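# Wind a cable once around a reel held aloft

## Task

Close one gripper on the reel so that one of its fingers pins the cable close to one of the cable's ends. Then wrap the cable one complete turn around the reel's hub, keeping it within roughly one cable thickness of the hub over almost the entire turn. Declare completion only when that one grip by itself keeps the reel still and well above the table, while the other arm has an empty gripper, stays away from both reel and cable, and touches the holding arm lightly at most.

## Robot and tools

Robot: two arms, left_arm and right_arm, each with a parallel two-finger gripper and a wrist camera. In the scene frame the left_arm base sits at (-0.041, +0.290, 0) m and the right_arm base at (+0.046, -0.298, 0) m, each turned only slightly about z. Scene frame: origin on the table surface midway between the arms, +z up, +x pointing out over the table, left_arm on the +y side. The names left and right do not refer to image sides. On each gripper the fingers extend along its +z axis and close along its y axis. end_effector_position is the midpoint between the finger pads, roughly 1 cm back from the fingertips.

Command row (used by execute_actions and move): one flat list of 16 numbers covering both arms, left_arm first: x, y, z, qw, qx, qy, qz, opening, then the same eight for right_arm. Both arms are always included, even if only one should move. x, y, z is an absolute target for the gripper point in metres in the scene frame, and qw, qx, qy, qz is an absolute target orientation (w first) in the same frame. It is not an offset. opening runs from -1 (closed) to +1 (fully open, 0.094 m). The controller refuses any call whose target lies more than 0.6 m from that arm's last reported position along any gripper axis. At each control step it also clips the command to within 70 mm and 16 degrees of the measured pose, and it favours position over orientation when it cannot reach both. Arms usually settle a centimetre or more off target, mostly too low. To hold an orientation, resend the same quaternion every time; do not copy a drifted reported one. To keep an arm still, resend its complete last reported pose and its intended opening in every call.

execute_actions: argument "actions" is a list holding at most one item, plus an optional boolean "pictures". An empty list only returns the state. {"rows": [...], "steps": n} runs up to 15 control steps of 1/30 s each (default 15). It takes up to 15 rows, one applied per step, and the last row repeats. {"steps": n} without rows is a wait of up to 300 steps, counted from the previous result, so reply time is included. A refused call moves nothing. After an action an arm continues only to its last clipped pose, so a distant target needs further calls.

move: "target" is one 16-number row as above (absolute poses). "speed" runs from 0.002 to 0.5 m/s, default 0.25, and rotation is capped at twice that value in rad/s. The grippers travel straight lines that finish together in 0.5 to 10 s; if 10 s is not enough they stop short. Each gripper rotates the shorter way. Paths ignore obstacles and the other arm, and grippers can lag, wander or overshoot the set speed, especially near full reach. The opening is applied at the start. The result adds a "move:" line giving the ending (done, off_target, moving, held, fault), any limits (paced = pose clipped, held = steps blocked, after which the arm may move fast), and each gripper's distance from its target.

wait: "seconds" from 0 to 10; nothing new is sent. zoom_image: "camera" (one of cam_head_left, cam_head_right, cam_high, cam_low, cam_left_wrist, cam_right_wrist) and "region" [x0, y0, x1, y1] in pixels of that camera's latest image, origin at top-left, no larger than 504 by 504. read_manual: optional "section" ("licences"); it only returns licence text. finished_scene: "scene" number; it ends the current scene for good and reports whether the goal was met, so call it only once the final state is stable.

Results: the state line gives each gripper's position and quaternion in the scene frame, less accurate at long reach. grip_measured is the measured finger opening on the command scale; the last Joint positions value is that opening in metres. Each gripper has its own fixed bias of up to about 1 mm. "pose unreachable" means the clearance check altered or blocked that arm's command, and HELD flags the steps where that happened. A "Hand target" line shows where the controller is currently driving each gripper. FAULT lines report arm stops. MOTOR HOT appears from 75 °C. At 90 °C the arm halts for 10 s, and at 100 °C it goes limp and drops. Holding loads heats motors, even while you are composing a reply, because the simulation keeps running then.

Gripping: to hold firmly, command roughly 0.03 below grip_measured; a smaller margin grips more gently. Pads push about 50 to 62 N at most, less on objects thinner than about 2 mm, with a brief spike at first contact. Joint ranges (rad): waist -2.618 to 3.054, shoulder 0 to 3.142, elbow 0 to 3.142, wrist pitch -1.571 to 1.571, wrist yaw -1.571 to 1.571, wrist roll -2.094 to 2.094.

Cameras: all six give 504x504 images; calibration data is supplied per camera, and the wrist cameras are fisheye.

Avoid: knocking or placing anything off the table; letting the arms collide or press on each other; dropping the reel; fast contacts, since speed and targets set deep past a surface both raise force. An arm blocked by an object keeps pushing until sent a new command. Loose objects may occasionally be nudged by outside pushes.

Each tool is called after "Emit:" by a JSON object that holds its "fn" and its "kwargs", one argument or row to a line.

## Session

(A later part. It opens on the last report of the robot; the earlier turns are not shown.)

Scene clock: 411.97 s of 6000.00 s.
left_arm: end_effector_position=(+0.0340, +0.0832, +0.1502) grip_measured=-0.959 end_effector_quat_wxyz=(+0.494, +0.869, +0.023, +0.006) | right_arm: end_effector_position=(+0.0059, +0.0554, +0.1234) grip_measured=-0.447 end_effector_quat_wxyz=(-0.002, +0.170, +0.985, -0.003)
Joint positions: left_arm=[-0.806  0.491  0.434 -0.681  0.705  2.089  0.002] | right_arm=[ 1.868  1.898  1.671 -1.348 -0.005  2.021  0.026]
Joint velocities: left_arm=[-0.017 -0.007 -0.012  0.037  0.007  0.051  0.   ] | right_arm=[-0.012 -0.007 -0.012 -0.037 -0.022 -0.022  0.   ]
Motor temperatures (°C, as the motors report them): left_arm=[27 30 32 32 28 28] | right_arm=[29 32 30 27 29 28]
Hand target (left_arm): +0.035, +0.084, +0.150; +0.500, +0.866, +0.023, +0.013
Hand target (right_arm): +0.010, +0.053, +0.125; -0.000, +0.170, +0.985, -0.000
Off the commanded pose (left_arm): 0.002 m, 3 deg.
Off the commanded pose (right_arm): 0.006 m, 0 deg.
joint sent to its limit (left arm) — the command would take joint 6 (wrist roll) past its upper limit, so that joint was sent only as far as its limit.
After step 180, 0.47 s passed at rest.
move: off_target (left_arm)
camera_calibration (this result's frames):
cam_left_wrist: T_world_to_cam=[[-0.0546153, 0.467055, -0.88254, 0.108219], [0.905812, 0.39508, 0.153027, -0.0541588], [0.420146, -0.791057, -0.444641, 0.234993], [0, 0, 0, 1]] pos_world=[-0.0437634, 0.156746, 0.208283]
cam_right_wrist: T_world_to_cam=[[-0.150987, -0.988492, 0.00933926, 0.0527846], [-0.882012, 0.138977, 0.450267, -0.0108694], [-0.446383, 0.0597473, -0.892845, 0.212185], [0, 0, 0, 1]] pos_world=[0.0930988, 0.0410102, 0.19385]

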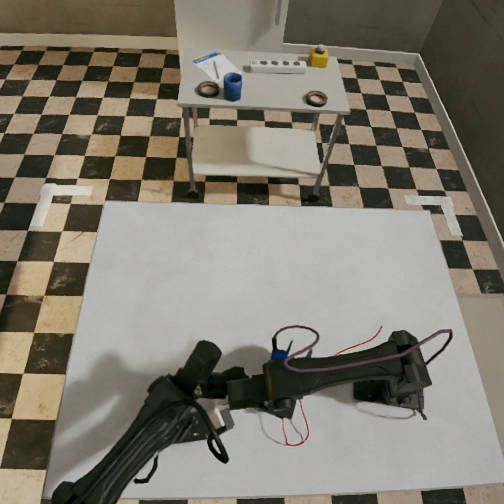

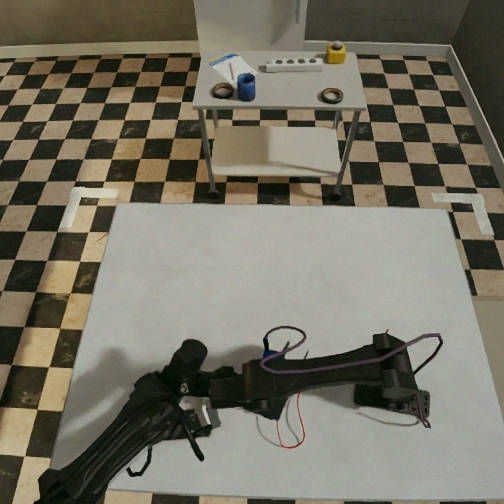

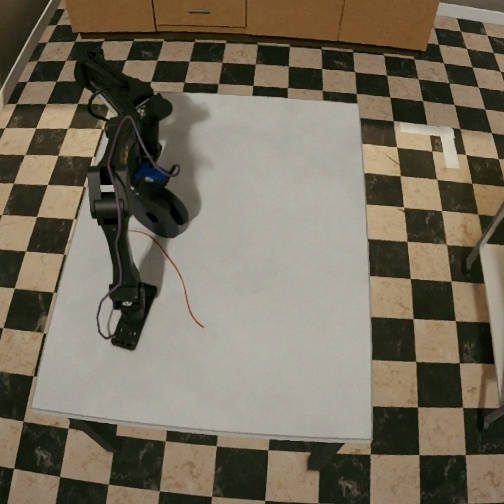

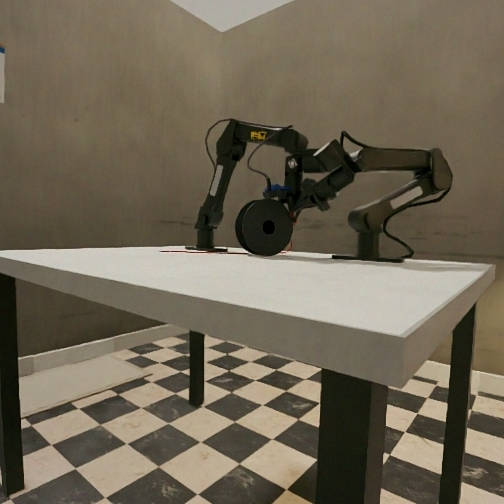

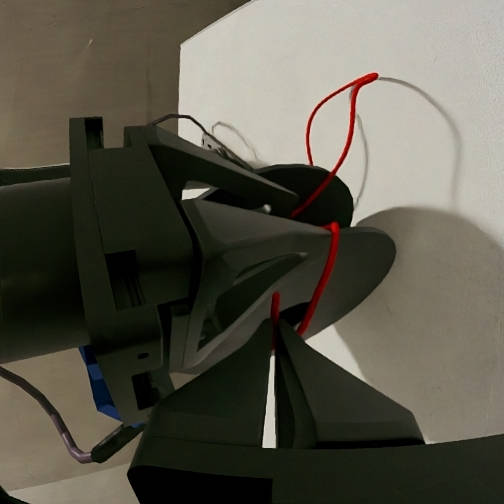

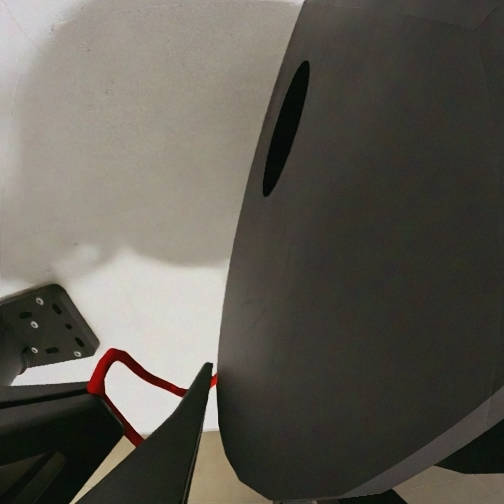

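Emit:
{"fn": "move", "kwargs": {
  "target": [0.03,0.085,0.17,0.5,0.866,0,0,-0.99,0.02,0.045,0.22,0,0.17,0.985,0,-0.45],
  "speed": 0.08
}}

Emit:
{"fn": "move", "kwargs": {
  "target": [-0.01,0.045,0.185,0.5,0.866,0,0,-0.99,0.09,0.02,0.225,0,0.17,0.985,0,-0.45],
  "speed": 0.08
}}

Scene clock: 420.67 s of 6000.00 s.
left_arm: end_effector_position=(+0.0326, +0.0844, +0.1581) grip_measured=-0.959 end_effector_quat_wxyz=(+0.493, +0.870, +0.024, +0.006) | right_arm: end_effector_position=(+0.0160, +0.0455, +0.2116) grip_measured=-0.447 end_effector_quat_wxyz=(-0.018, +0.170, +0.984, +0.058)
Joint positions: left_arm=[-0.806  0.491  0.466 -0.714  0.705  2.089  0.002] | right_arm=[ 1.842  1.787  1.877 -1.54  -0.005  1.996  0.026]
Joint velocities: left_arm=[ 0.007 -0.002 -0.002  0.022  0.007 -0.007  0.001] | right_arm=[-0.022  0.032  0.007 -0.081 -0.051  0.037  0.   ]
Motor temperatures (°C, as the motors report them): left_arm=[27 30 32 33 28 28] | right_arm=[29 32 30 27 29 28]
Hand target (left_arm): +0.030, +0.084, +0.170; +0.500, +0.866, +0.015, +0.008
Hand target (right_arm): +0.020, +0.043, +0.220; -0.016, +0.170, +0.983, +0.063
Off the commanded pose (left_arm): 0.012 m, 3 deg.
Off the commanded pose (right_arm): 0.009 m, 7 deg.
joint sent to its limit (left arm) — the command would take joint 6 (wrist roll) past its upper limit, so that joint was sent only as far as its limit.
joint sent to its limit (right arm) — the command would take joint 4 (wrist pitch) past its lower limit, so that joint was sent only as far as its limit.
After step 180, 1.13 s passed at rest.
move: off_target (left_arm, right_arm)
camera_calibration (this result's frames):
cam_left_wrist: T_world_to_cam=[[-0.0554029, 0.467687, -0.882156, 0.114458], [0.905948, 0.39497, 0.152502, -0.0544555], [0.419748, -0.790738, -0.445583, 0.240077], [0, 0, 0, 1]] pos_world=[-0.0450966, 0.157816, 0.216248]
cam_right_wrist: T_world_to_cam=[[-0.153024, -0.981877, -0.111807, 0.0690502], [-0.876982, 0.0827769, 0.47334, -0.0427142], [-0.455507, 0.170485, -0.873755, 0.287083], [0, 0, 0, 1]] pos_world=[0.103875, 0.0223913, 0.278779]

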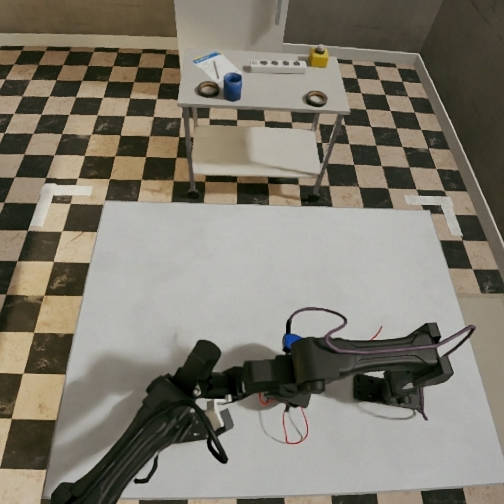

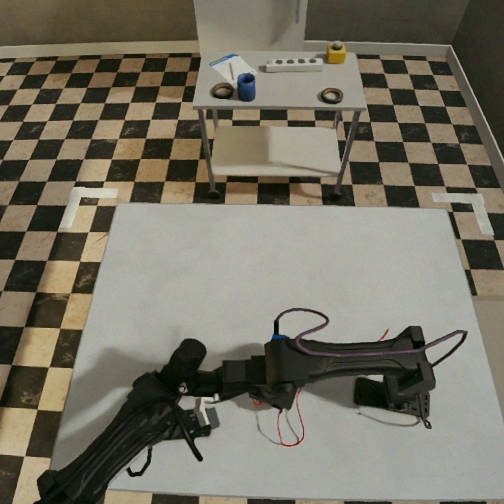

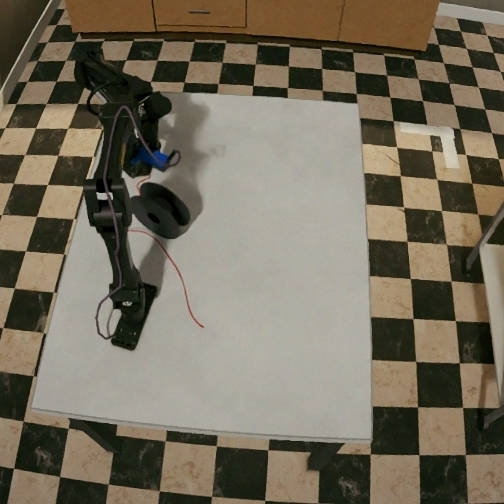

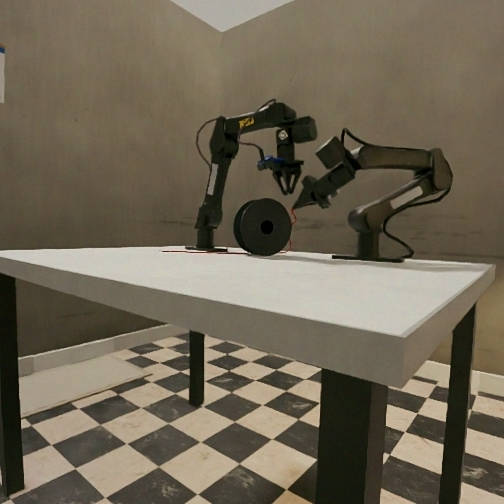

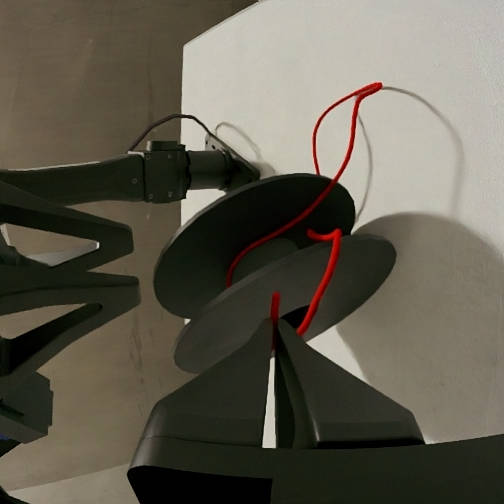

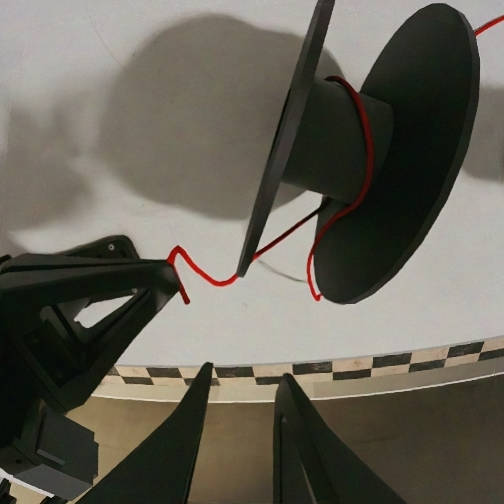

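Scene clock: 422.23 s of 6000.00 s.
left_arm: end_effector_position=(-0.0111, +0.0510, +0.1732) grip_measured=-0.959 end_effector_quat_wxyz=(+0.491, +0.871, -0.001, +0.001) | right_arm: end_effector_position=(+0.0881, +0.0291, +0.2244) grip_measured=-0.447 end_effector_quat_wxyz=(-0.007, +0.172, +0.982, +0.076)
Joint positions: left_arm=[-1.382  0.491  0.492 -0.569  0.272  1.743  0.002] | right_arm=[ 1.626  1.71   1.834 -1.542 -0.008  1.784  0.026]
Joint velocities: left_arm=[ 0.002  0.002  0.017 -0.037  0.051 -0.066 -0.001] | right_arm=[ 0.017  0.007 -0.002  0.081 -0.095 -0.007 -0.001]
Motor temperatures (°C, as the motors report them): left_arm=[27 30 32 33 28 28] | right_arm=[29 32 30 27 29 28]
Hand target (left_arm): -0.011, +0.046, +0.184; +0.498, +0.867, -0.001, -0.000
Hand target (right_arm): +0.090, +0.020, +0.224; -0.001, +0.170, +0.983, +0.067
Off the commanded pose (left_arm): 0.013 m, 1 deg.
Off the commanded pose (right_arm): 0.009 m, 9 deg.
joint sent to its limit (right arm) — the command would take joint 4 (wrist pitch) past its lower limit, so that joint was sent only as far as its limit.
move: off_target (left_arm, right_arm)
camera_calibration (this result's frames):
cam_left_wrist: T_world_to_cam=[[-0.0187125, 0.474661, -0.87997, 0.140611], [0.921612, 0.349439, 0.168891, -0.00429138], [0.387662, -0.80783, -0.443992, 0.239033], [0, 0, 0, 1]] pos_world=[-0.0860777, 0.127855, 0.230587]
cam_right_wrist: T_world_to_cam=[[-0.155533, -0.976635, -0.148301, 0.0737047], [-0.889187, 0.073019, 0.451679, 0.0220592], [-0.430297, 0.202119, -0.879768, 0.332171], [0, 0, 0, 1]] pos_world=[0.174011, 0.00323386, 0.293201]

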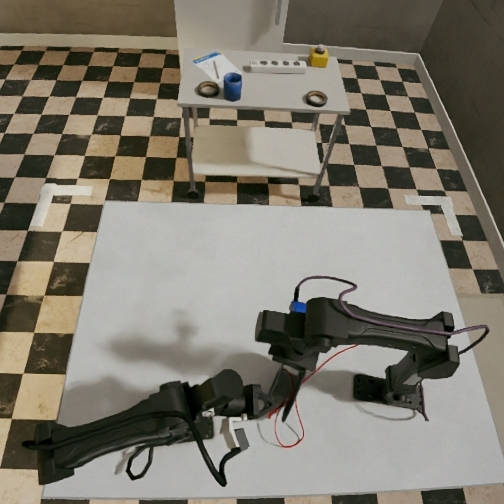

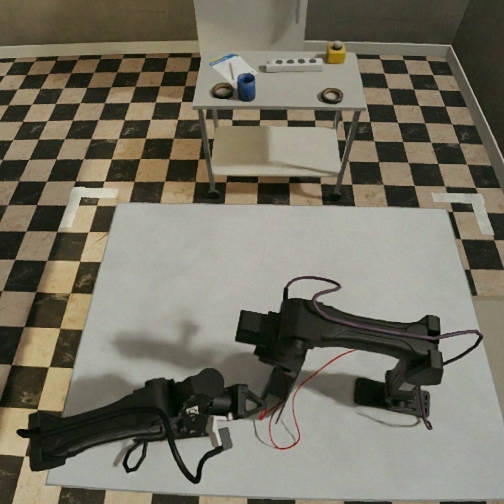

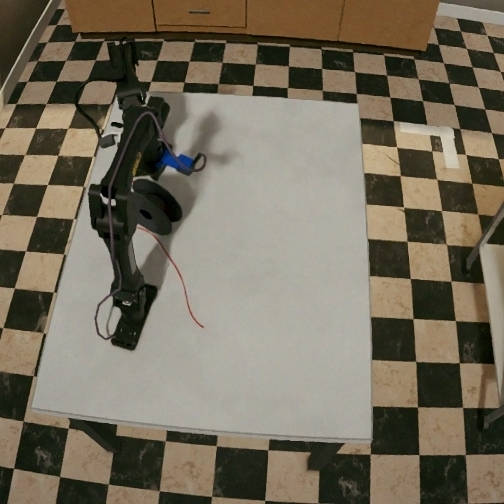

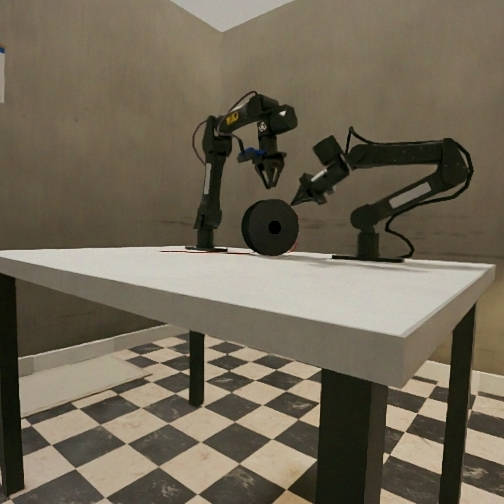

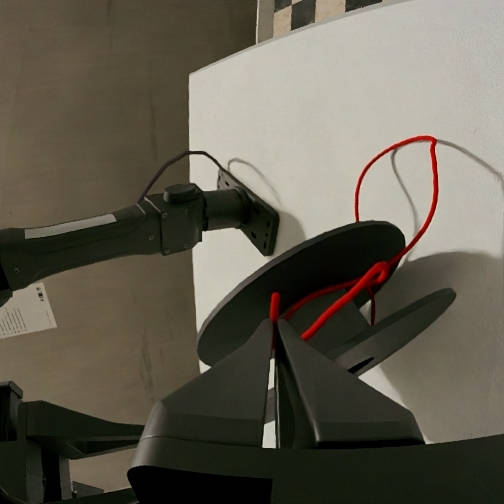

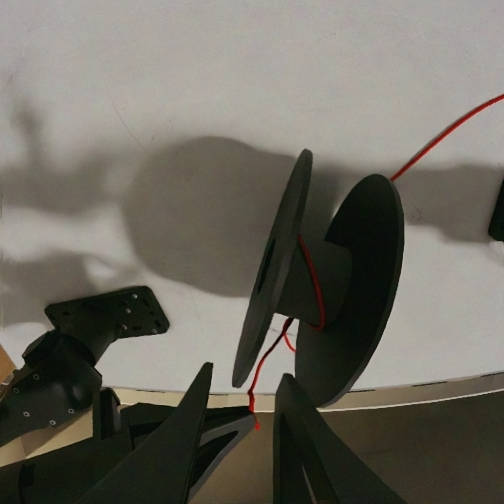

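Emit:
{"fn": "move", "kwargs": {
  "target": [-0.015,0.04,0.2,0.5,0.866,0,0,-0.99,0.068,0.03,0.19,0,0.24,0.97,0,-0.25],
  "speed": 0.06
}}

Emit:
{"fn": "move", "kwargs": {
  "target": [-0.015,0.04,0.2,0.5,0.866,0,0,-0.99,0.068,0.03,0.148,0,0.24,0.97,0,-0.25],
  "speed": 0.05
}}

Scene clock: 428.17 s of 6000.00 s.
left_arm: end_effector_position=(-0.0140, +0.0436, +0.1883) grip_measured=-0.959 end_effector_quat_wxyz=(+0.493, +0.870, -0.000, +0.002) | right_arm: end_effector_position=(+0.0707, +0.0382, +0.1999) grip_measured=-0.253 end_effector_quat_wxyz=(-0.010, +0.239, +0.970, +0.036)
Joint positions: left_arm=[-1.439  0.537  0.551 -0.569  0.221  1.71   0.002] | right_arm=[ 1.681  1.788  1.834 -1.542 -0.008  1.974  0.035]
Joint velocities: left_arm=[ 0.012 -0.007 -0.002 -0.022 -0.022  0.051 -0.001] | right_arm=[-0.012  0.017 -0.007 -0.051 -0.081  0.022 -0.001]
Motor temperatures (°C, as the motors report them): left_arm=[27 30 32 33 28 28] | right_arm=[29 32 30 27 29 28]
Hand target (left_arm): -0.015, +0.040, +0.200; +0.500, +0.866, -0.000, -0.000
Hand target (right_arm): +0.068, +0.030, +0.190; -0.003, +0.240, +0.971, +0.010
Off the commanded pose (left_arm): 0.012 m, 1 deg.
Off the commanded pose (right_arm): 0.013 m, 4 deg.
joint sent to its limit (right arm) — the command would take joint 4 (wrist pitch) past its lower limit, so that joint was sent only as far as its limit.
move: off_target (left_arm, right_arm)
camera_calibration (this result's frames):
cam_left_wrist: T_world_to_cam=[[-0.0196981, 0.470739, -0.882053, 0.157928], [0.920281, 0.353344, 0.168023, -0.00160115], [0.390763, -0.808426, -0.440172, 0.240205], [0, 0, 0, 1]] pos_world=[-0.0892786, 0.120411, 0.245301]
cam_right_wrist: T_world_to_cam=[[-0.288717, -0.955033, -0.0674807, 0.0686506], [-0.85534, 0.225627, 0.466354, 0.00580741], [-0.430158, 0.192363, -0.88202, 0.302063], [0, 0, 0, 1]] pos_world=[0.154723, 0.00614745, 0.26835]

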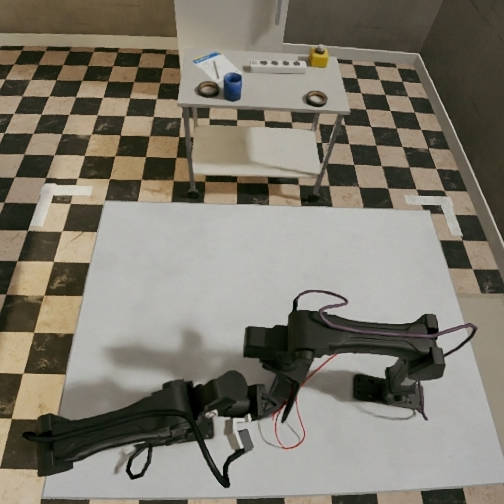

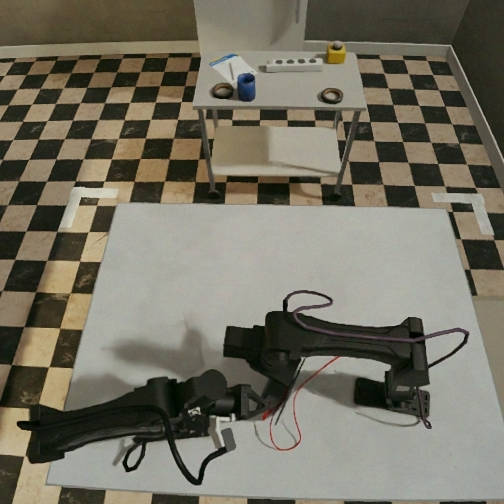

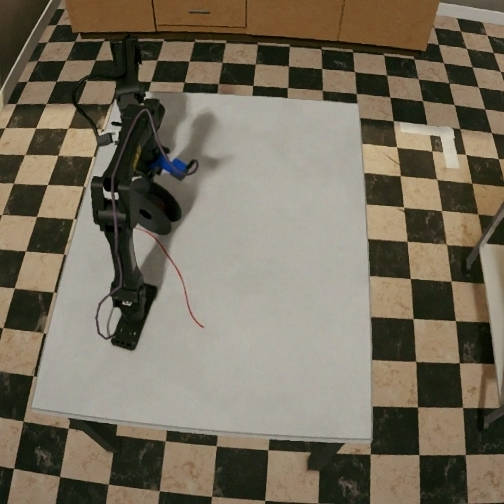

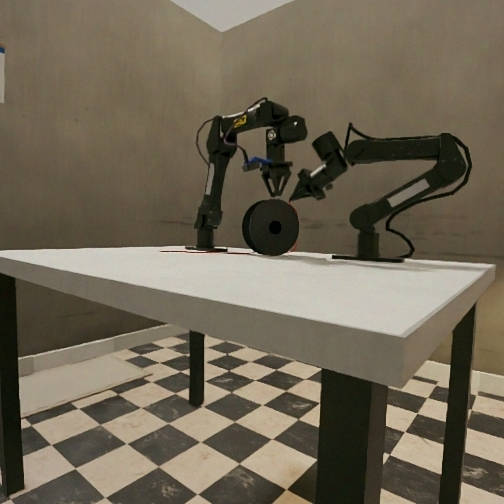

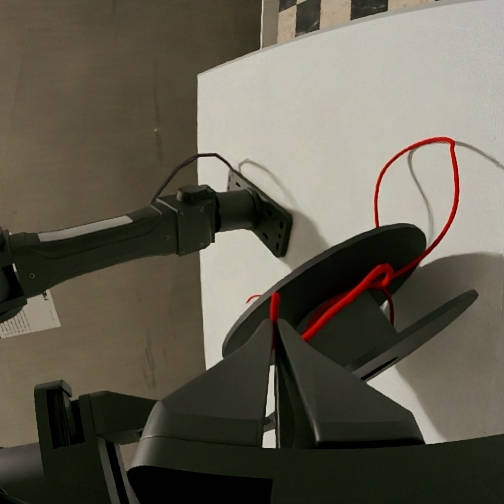

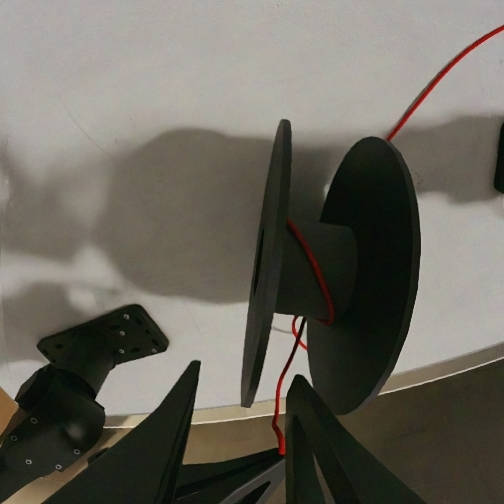

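Scene clock: 429.63 s of 6000.00 s.
left_arm: end_effector_position=(-0.0140, +0.0436, +0.1883) grip_measured=-0.959 end_effector_quat_wxyz=(+0.493, +0.870, -0.000, +0.002) | right_arm: end_effector_position=(+0.0703, +0.0335, +0.1537) grip_measured=-0.253 end_effector_quat_wxyz=(-0.005, +0.241, +0.971, +0.009)
Joint positions: left_arm=[-1.439  0.537  0.551 -0.569  0.221  1.71   0.002] | right_arm=[ 1.681  1.788  1.649 -1.413 -0.008  1.978  0.035]
Joint velocities: left_arm=[ 0.017 -0.017  0.017 -0.007  0.037  0.037  0.   ] | right_arm=[-0.002  0.002  0.007  0.022  0.022  0.037 -0.   ]
Motor temperatures (°C, as the motors report them): left_arm=[27 30 32 33 28 28] | right_arm=[29 32 30 27 29 28]
Hand target (left_arm): -0.015, +0.040, +0.200; +0.500, +0.866, -0.000, -0.000
Hand target (right_arm): +0.068, +0.031, +0.148; -0.001, +0.240, +0.971, -0.000
Off the commanded pose (left_arm): 0.012 m, 1 deg.
Off the commanded pose (right_arm): 0.007 m, 1 deg.
move: off_target (left_arm)
camera_calibration (this result's frames):
cam_left_wrist: T_world_to_cam=[[-0.0196981, 0.470739, -0.882053, 0.157928], [0.920281, 0.353344, 0.168023, -0.00160115], [0.390763, -0.808426, -0.440172, 0.240205], [0, 0, 0, 1]] pos_world=[-0.0892786, 0.120411, 0.245301]
cam_right_wrist: T_world_to_cam=[[-0.292543, -0.956153, -0.0138098, 0.0530325], [-0.852338, 0.254179, 0.457071, 0.0283774], [-0.433519, 0.145484, -0.889323, 0.264923], [0, 0, 0, 1]] pos_world=[0.15455, 0.00495233, 0.223364]

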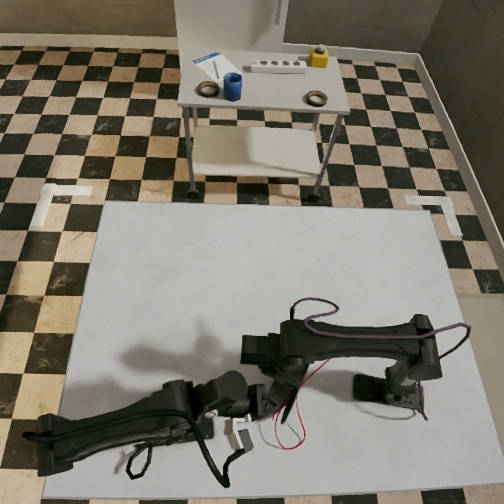

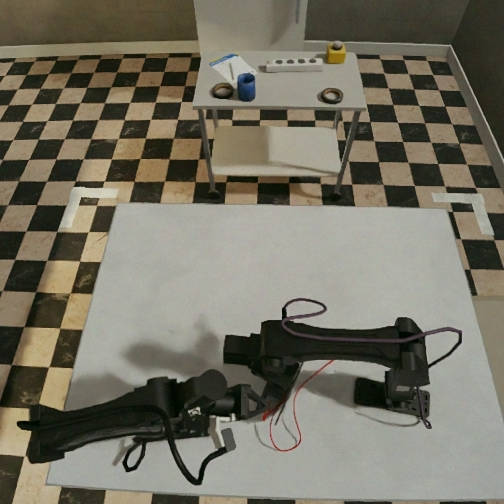

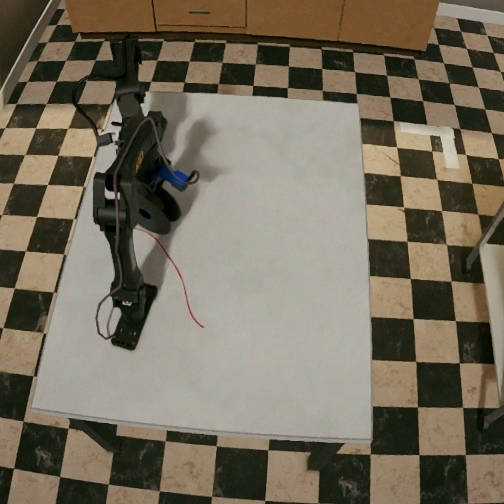

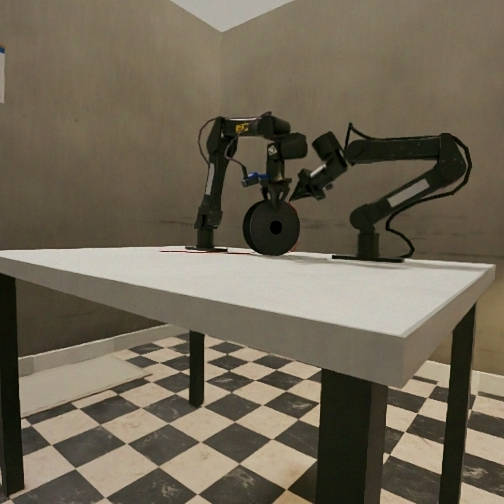

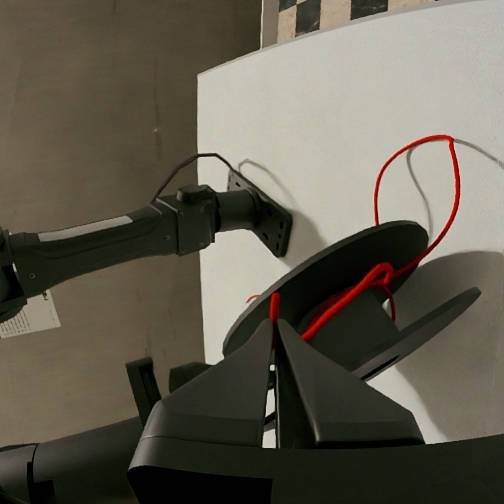

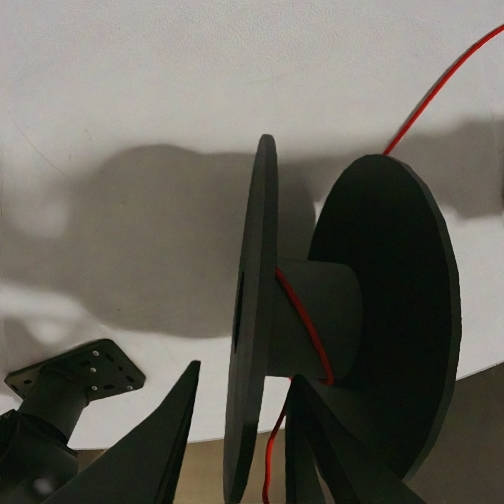

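Emit:
{"fn": "move", "kwargs": {
  "target": [-0.03,0.062,0.19,0.5,0.866,0,0,-0.99,0.05,0.034,0.148,0,0.24,0.97,0,-0.25],
  "speed": 0.04
}}

Emit:
{"fn": "move", "kwargs": {
  "target": [-0.03,0.062,0.19,0.5,0.866,0,0,-0.99,0.022,0.048,0.14,0,0.2,0.98,0,-0.25],
  "speed": 0.04
}}

Scene clock: 437.07 s of 6000.00 s.
left_arm: end_effector_position=(-0.0277, +0.0581, +0.1946) grip_measured=-0.959 end_effector_quat_wxyz=(+0.503, +0.864, -0.003, +0.004) | right_arm: end_effector_position=(+0.0513, +0.0347, +0.1537) grip_measured=-0.253 end_effector_quat_wxyz=(-0.006, +0.240, +0.971, +0.010)
Joint positions: left_arm=[-1.555  0.435  0.551 -0.638  0.122  1.651  0.002] | right_arm=[ 1.738  1.788  1.649 -1.411 -0.008  2.033  0.035]
Joint velocities: left_arm=[-0.017  0.012 -0.012 -0.007 -0.007 -0.066 -0.001] | right_arm=[-0.002 -0.032 -0.012 -0.037  0.037  0.007  0.   ]
Motor temperatures (°C, as the motors report them): left_arm=[27 30 33 34 28 28] | right_arm=[29 32 30 27 29 28]
Hand target (left_arm): -0.030, +0.062, +0.190; +0.500, +0.866, -0.000, +0.000
Hand target (right_arm): +0.050, +0.034, +0.148; -0.001, +0.240, +0.971, +0.000
Off the commanded pose (left_arm): 0.006 m, 1 deg.
Off the commanded pose (right_arm): 0.006 m, 1 deg.
After step 180, 0.37 s passed at rest.
move: done
camera_calibration (this result's frames):
cam_left_wrist: T_world_to_cam=[[-0.0134697, 0.4505, -0.892675, 0.159766], [0.920155, 0.354972, 0.165257, 0.00521292], [0.391322, -0.819173, -0.419312, 0.256643], [0, 0, 0, 1]] pos_world=[-0.103075, 0.13641, 0.249371]
cam_right_wrist: T_world_to_cam=[[-0.289992, -0.956918, -0.0146111, 0.0486448], [-0.852532, 0.25136, 0.458266, 0.0118024], [-0.43485, 0.14535, -0.888695, 0.256496], [0, 0, 0, 1]] pos_world=[0.135706, 0.00630082, 0.223249]

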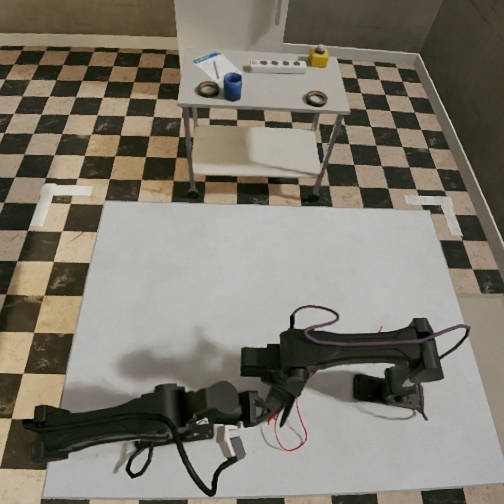

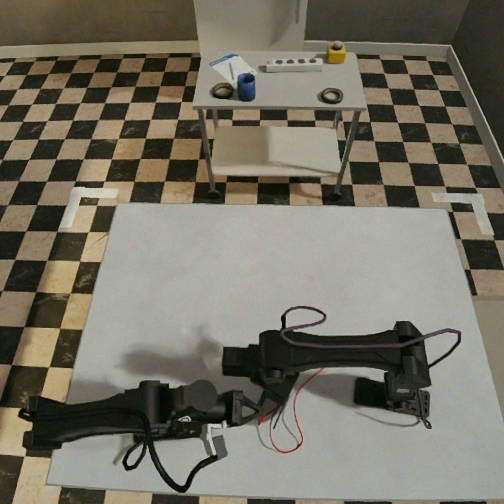

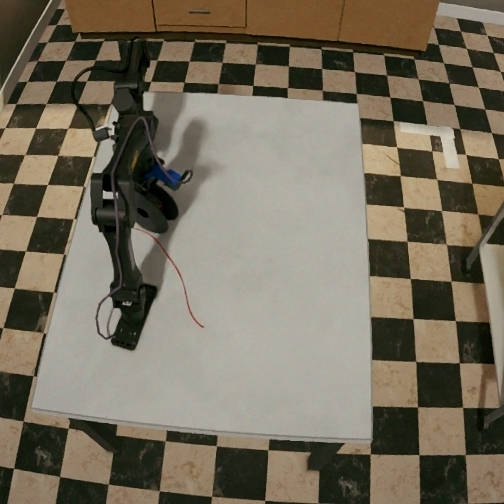

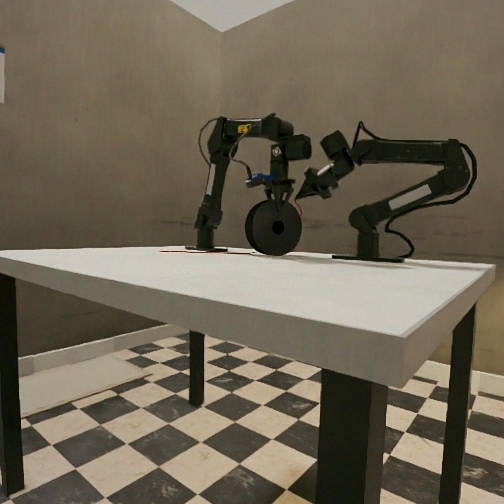

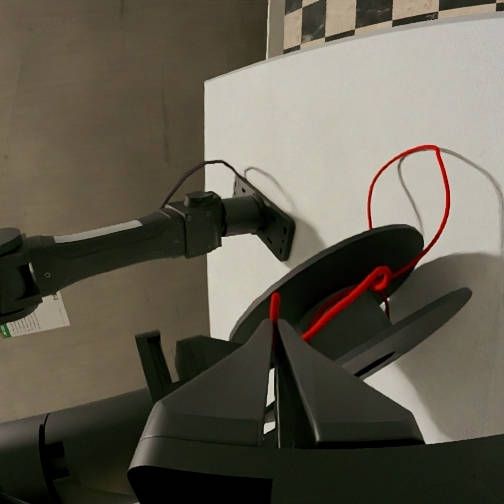

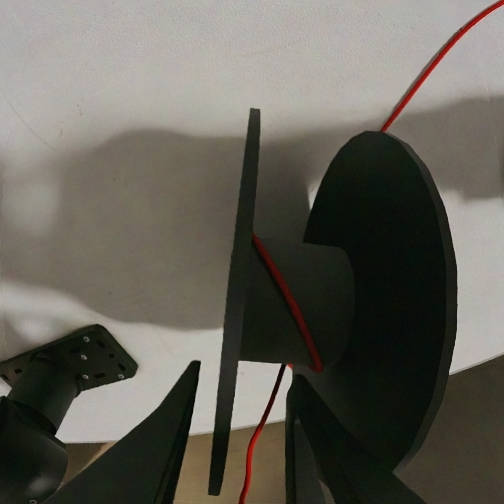

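Scene clock: 438.37 s of 6000.00 s.
left_arm: end_effector_position=(-0.0269, +0.0581, +0.1945) grip_measured=-0.959 end_effector_quat_wxyz=(+0.503, +0.865, -0.000, +0.005) | right_arm: end_effector_position=(+0.0315, +0.0383, +0.1414) grip_measured=-0.253 end_effector_quat_wxyz=(-0.003, +0.211, +0.977, -0.004)
Joint positions: left_arm=[-1.555  0.435  0.551 -0.638  0.118  1.648  0.002] | right_arm=[ 1.796  1.827  1.649 -1.4   -0.009  2.033  0.035]
Joint velocities: left_arm=[ 0.002  0.002  0.022  0.037  0.051  0.037 -0.001] | right_arm=[-0.002 -0.012 -0.007 -0.051  0.037 -0.037  0.   ]
Motor temperatures (°C, as the motors report them): left_arm=[27 30 32 34 28 28] | right_arm=[29 32 30 27 29 28]
Hand target (left_arm): -0.030, +0.062, +0.190; +0.500, +0.866, +0.000, +0.000
Hand target (right_arm): +0.032, +0.038, +0.142; -0.003, +0.212, +0.977, -0.004
Off the commanded pose (left_arm): 0.007 m, 1 deg.
Off the commanded pose (right_arm): 0.014 m, 1 deg.
move: held (right_arm); limits=held; held on 13 of 39 steps (right_arm), including the last (right_arm)
pose unreachable (right arm): on one or more control steps of this call this arm could not follow its commanded pose, so it was not sent that pose on those steps. On the call's last step it was still not sent that pose. It may still have moved: this result reports where it is.
cause: the commanded pose would bring a part of the arm too close to another arm (this arm's wrist (the part past joint 4) and the other arm's wrist (the part past joint 4)).
camera_calibration (this result's frames):
cam_left_wrist: T_world_to_cam=[[-0.0163104, 0.450678, -0.892538, 0.159609], [0.918412, 0.359657, 0.164822, 0.00428834], [0.395289, -0.817029, -0.419774, 0.256429], [0, 0, 0, 1]] pos_world=[-0.102699, 0.136036, 0.249393]
cam_right_wrist: T_world_to_cam=[[-0.23367, -0.972235, 0.012517, 0.0411324], [-0.865686, 0.213889, 0.452591, 0.00230819], [-0.442702, 0.0949213, -0.89163, 0.239106], [0, 0, 0, 1]] pos_world=[0.117462, 0.0168004, 0.211635]

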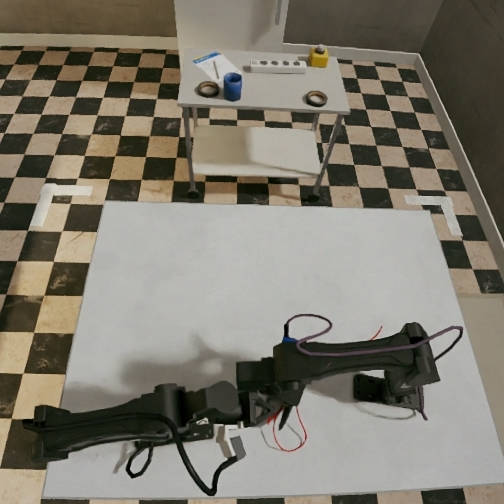

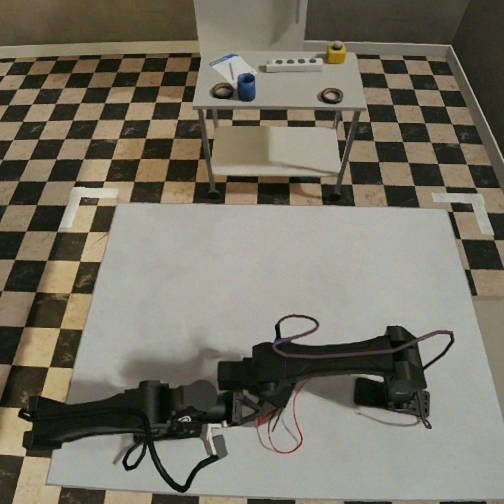

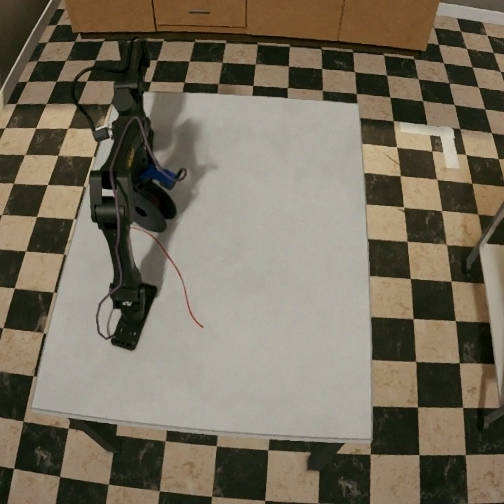

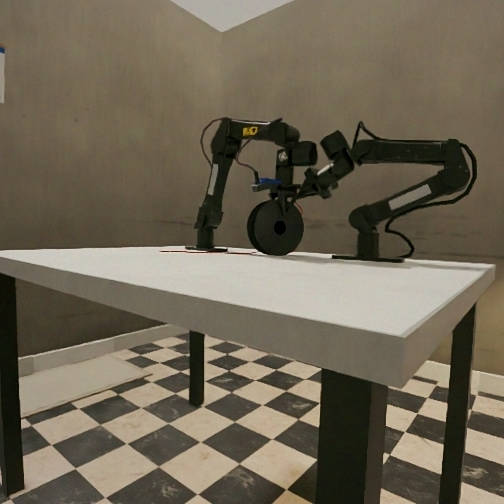

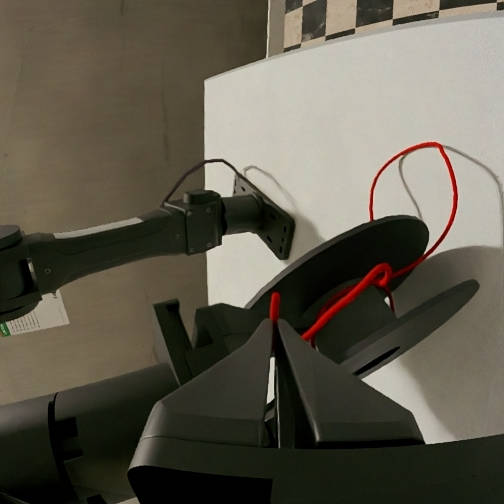

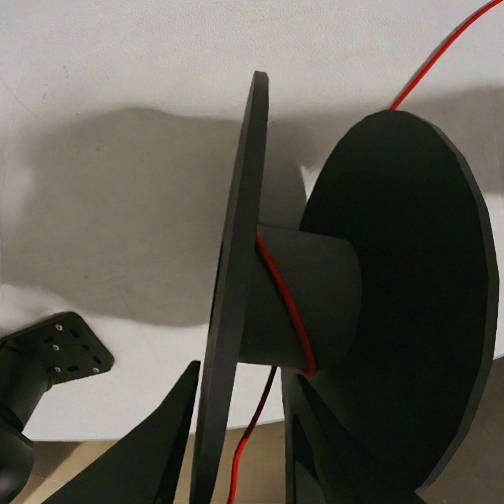

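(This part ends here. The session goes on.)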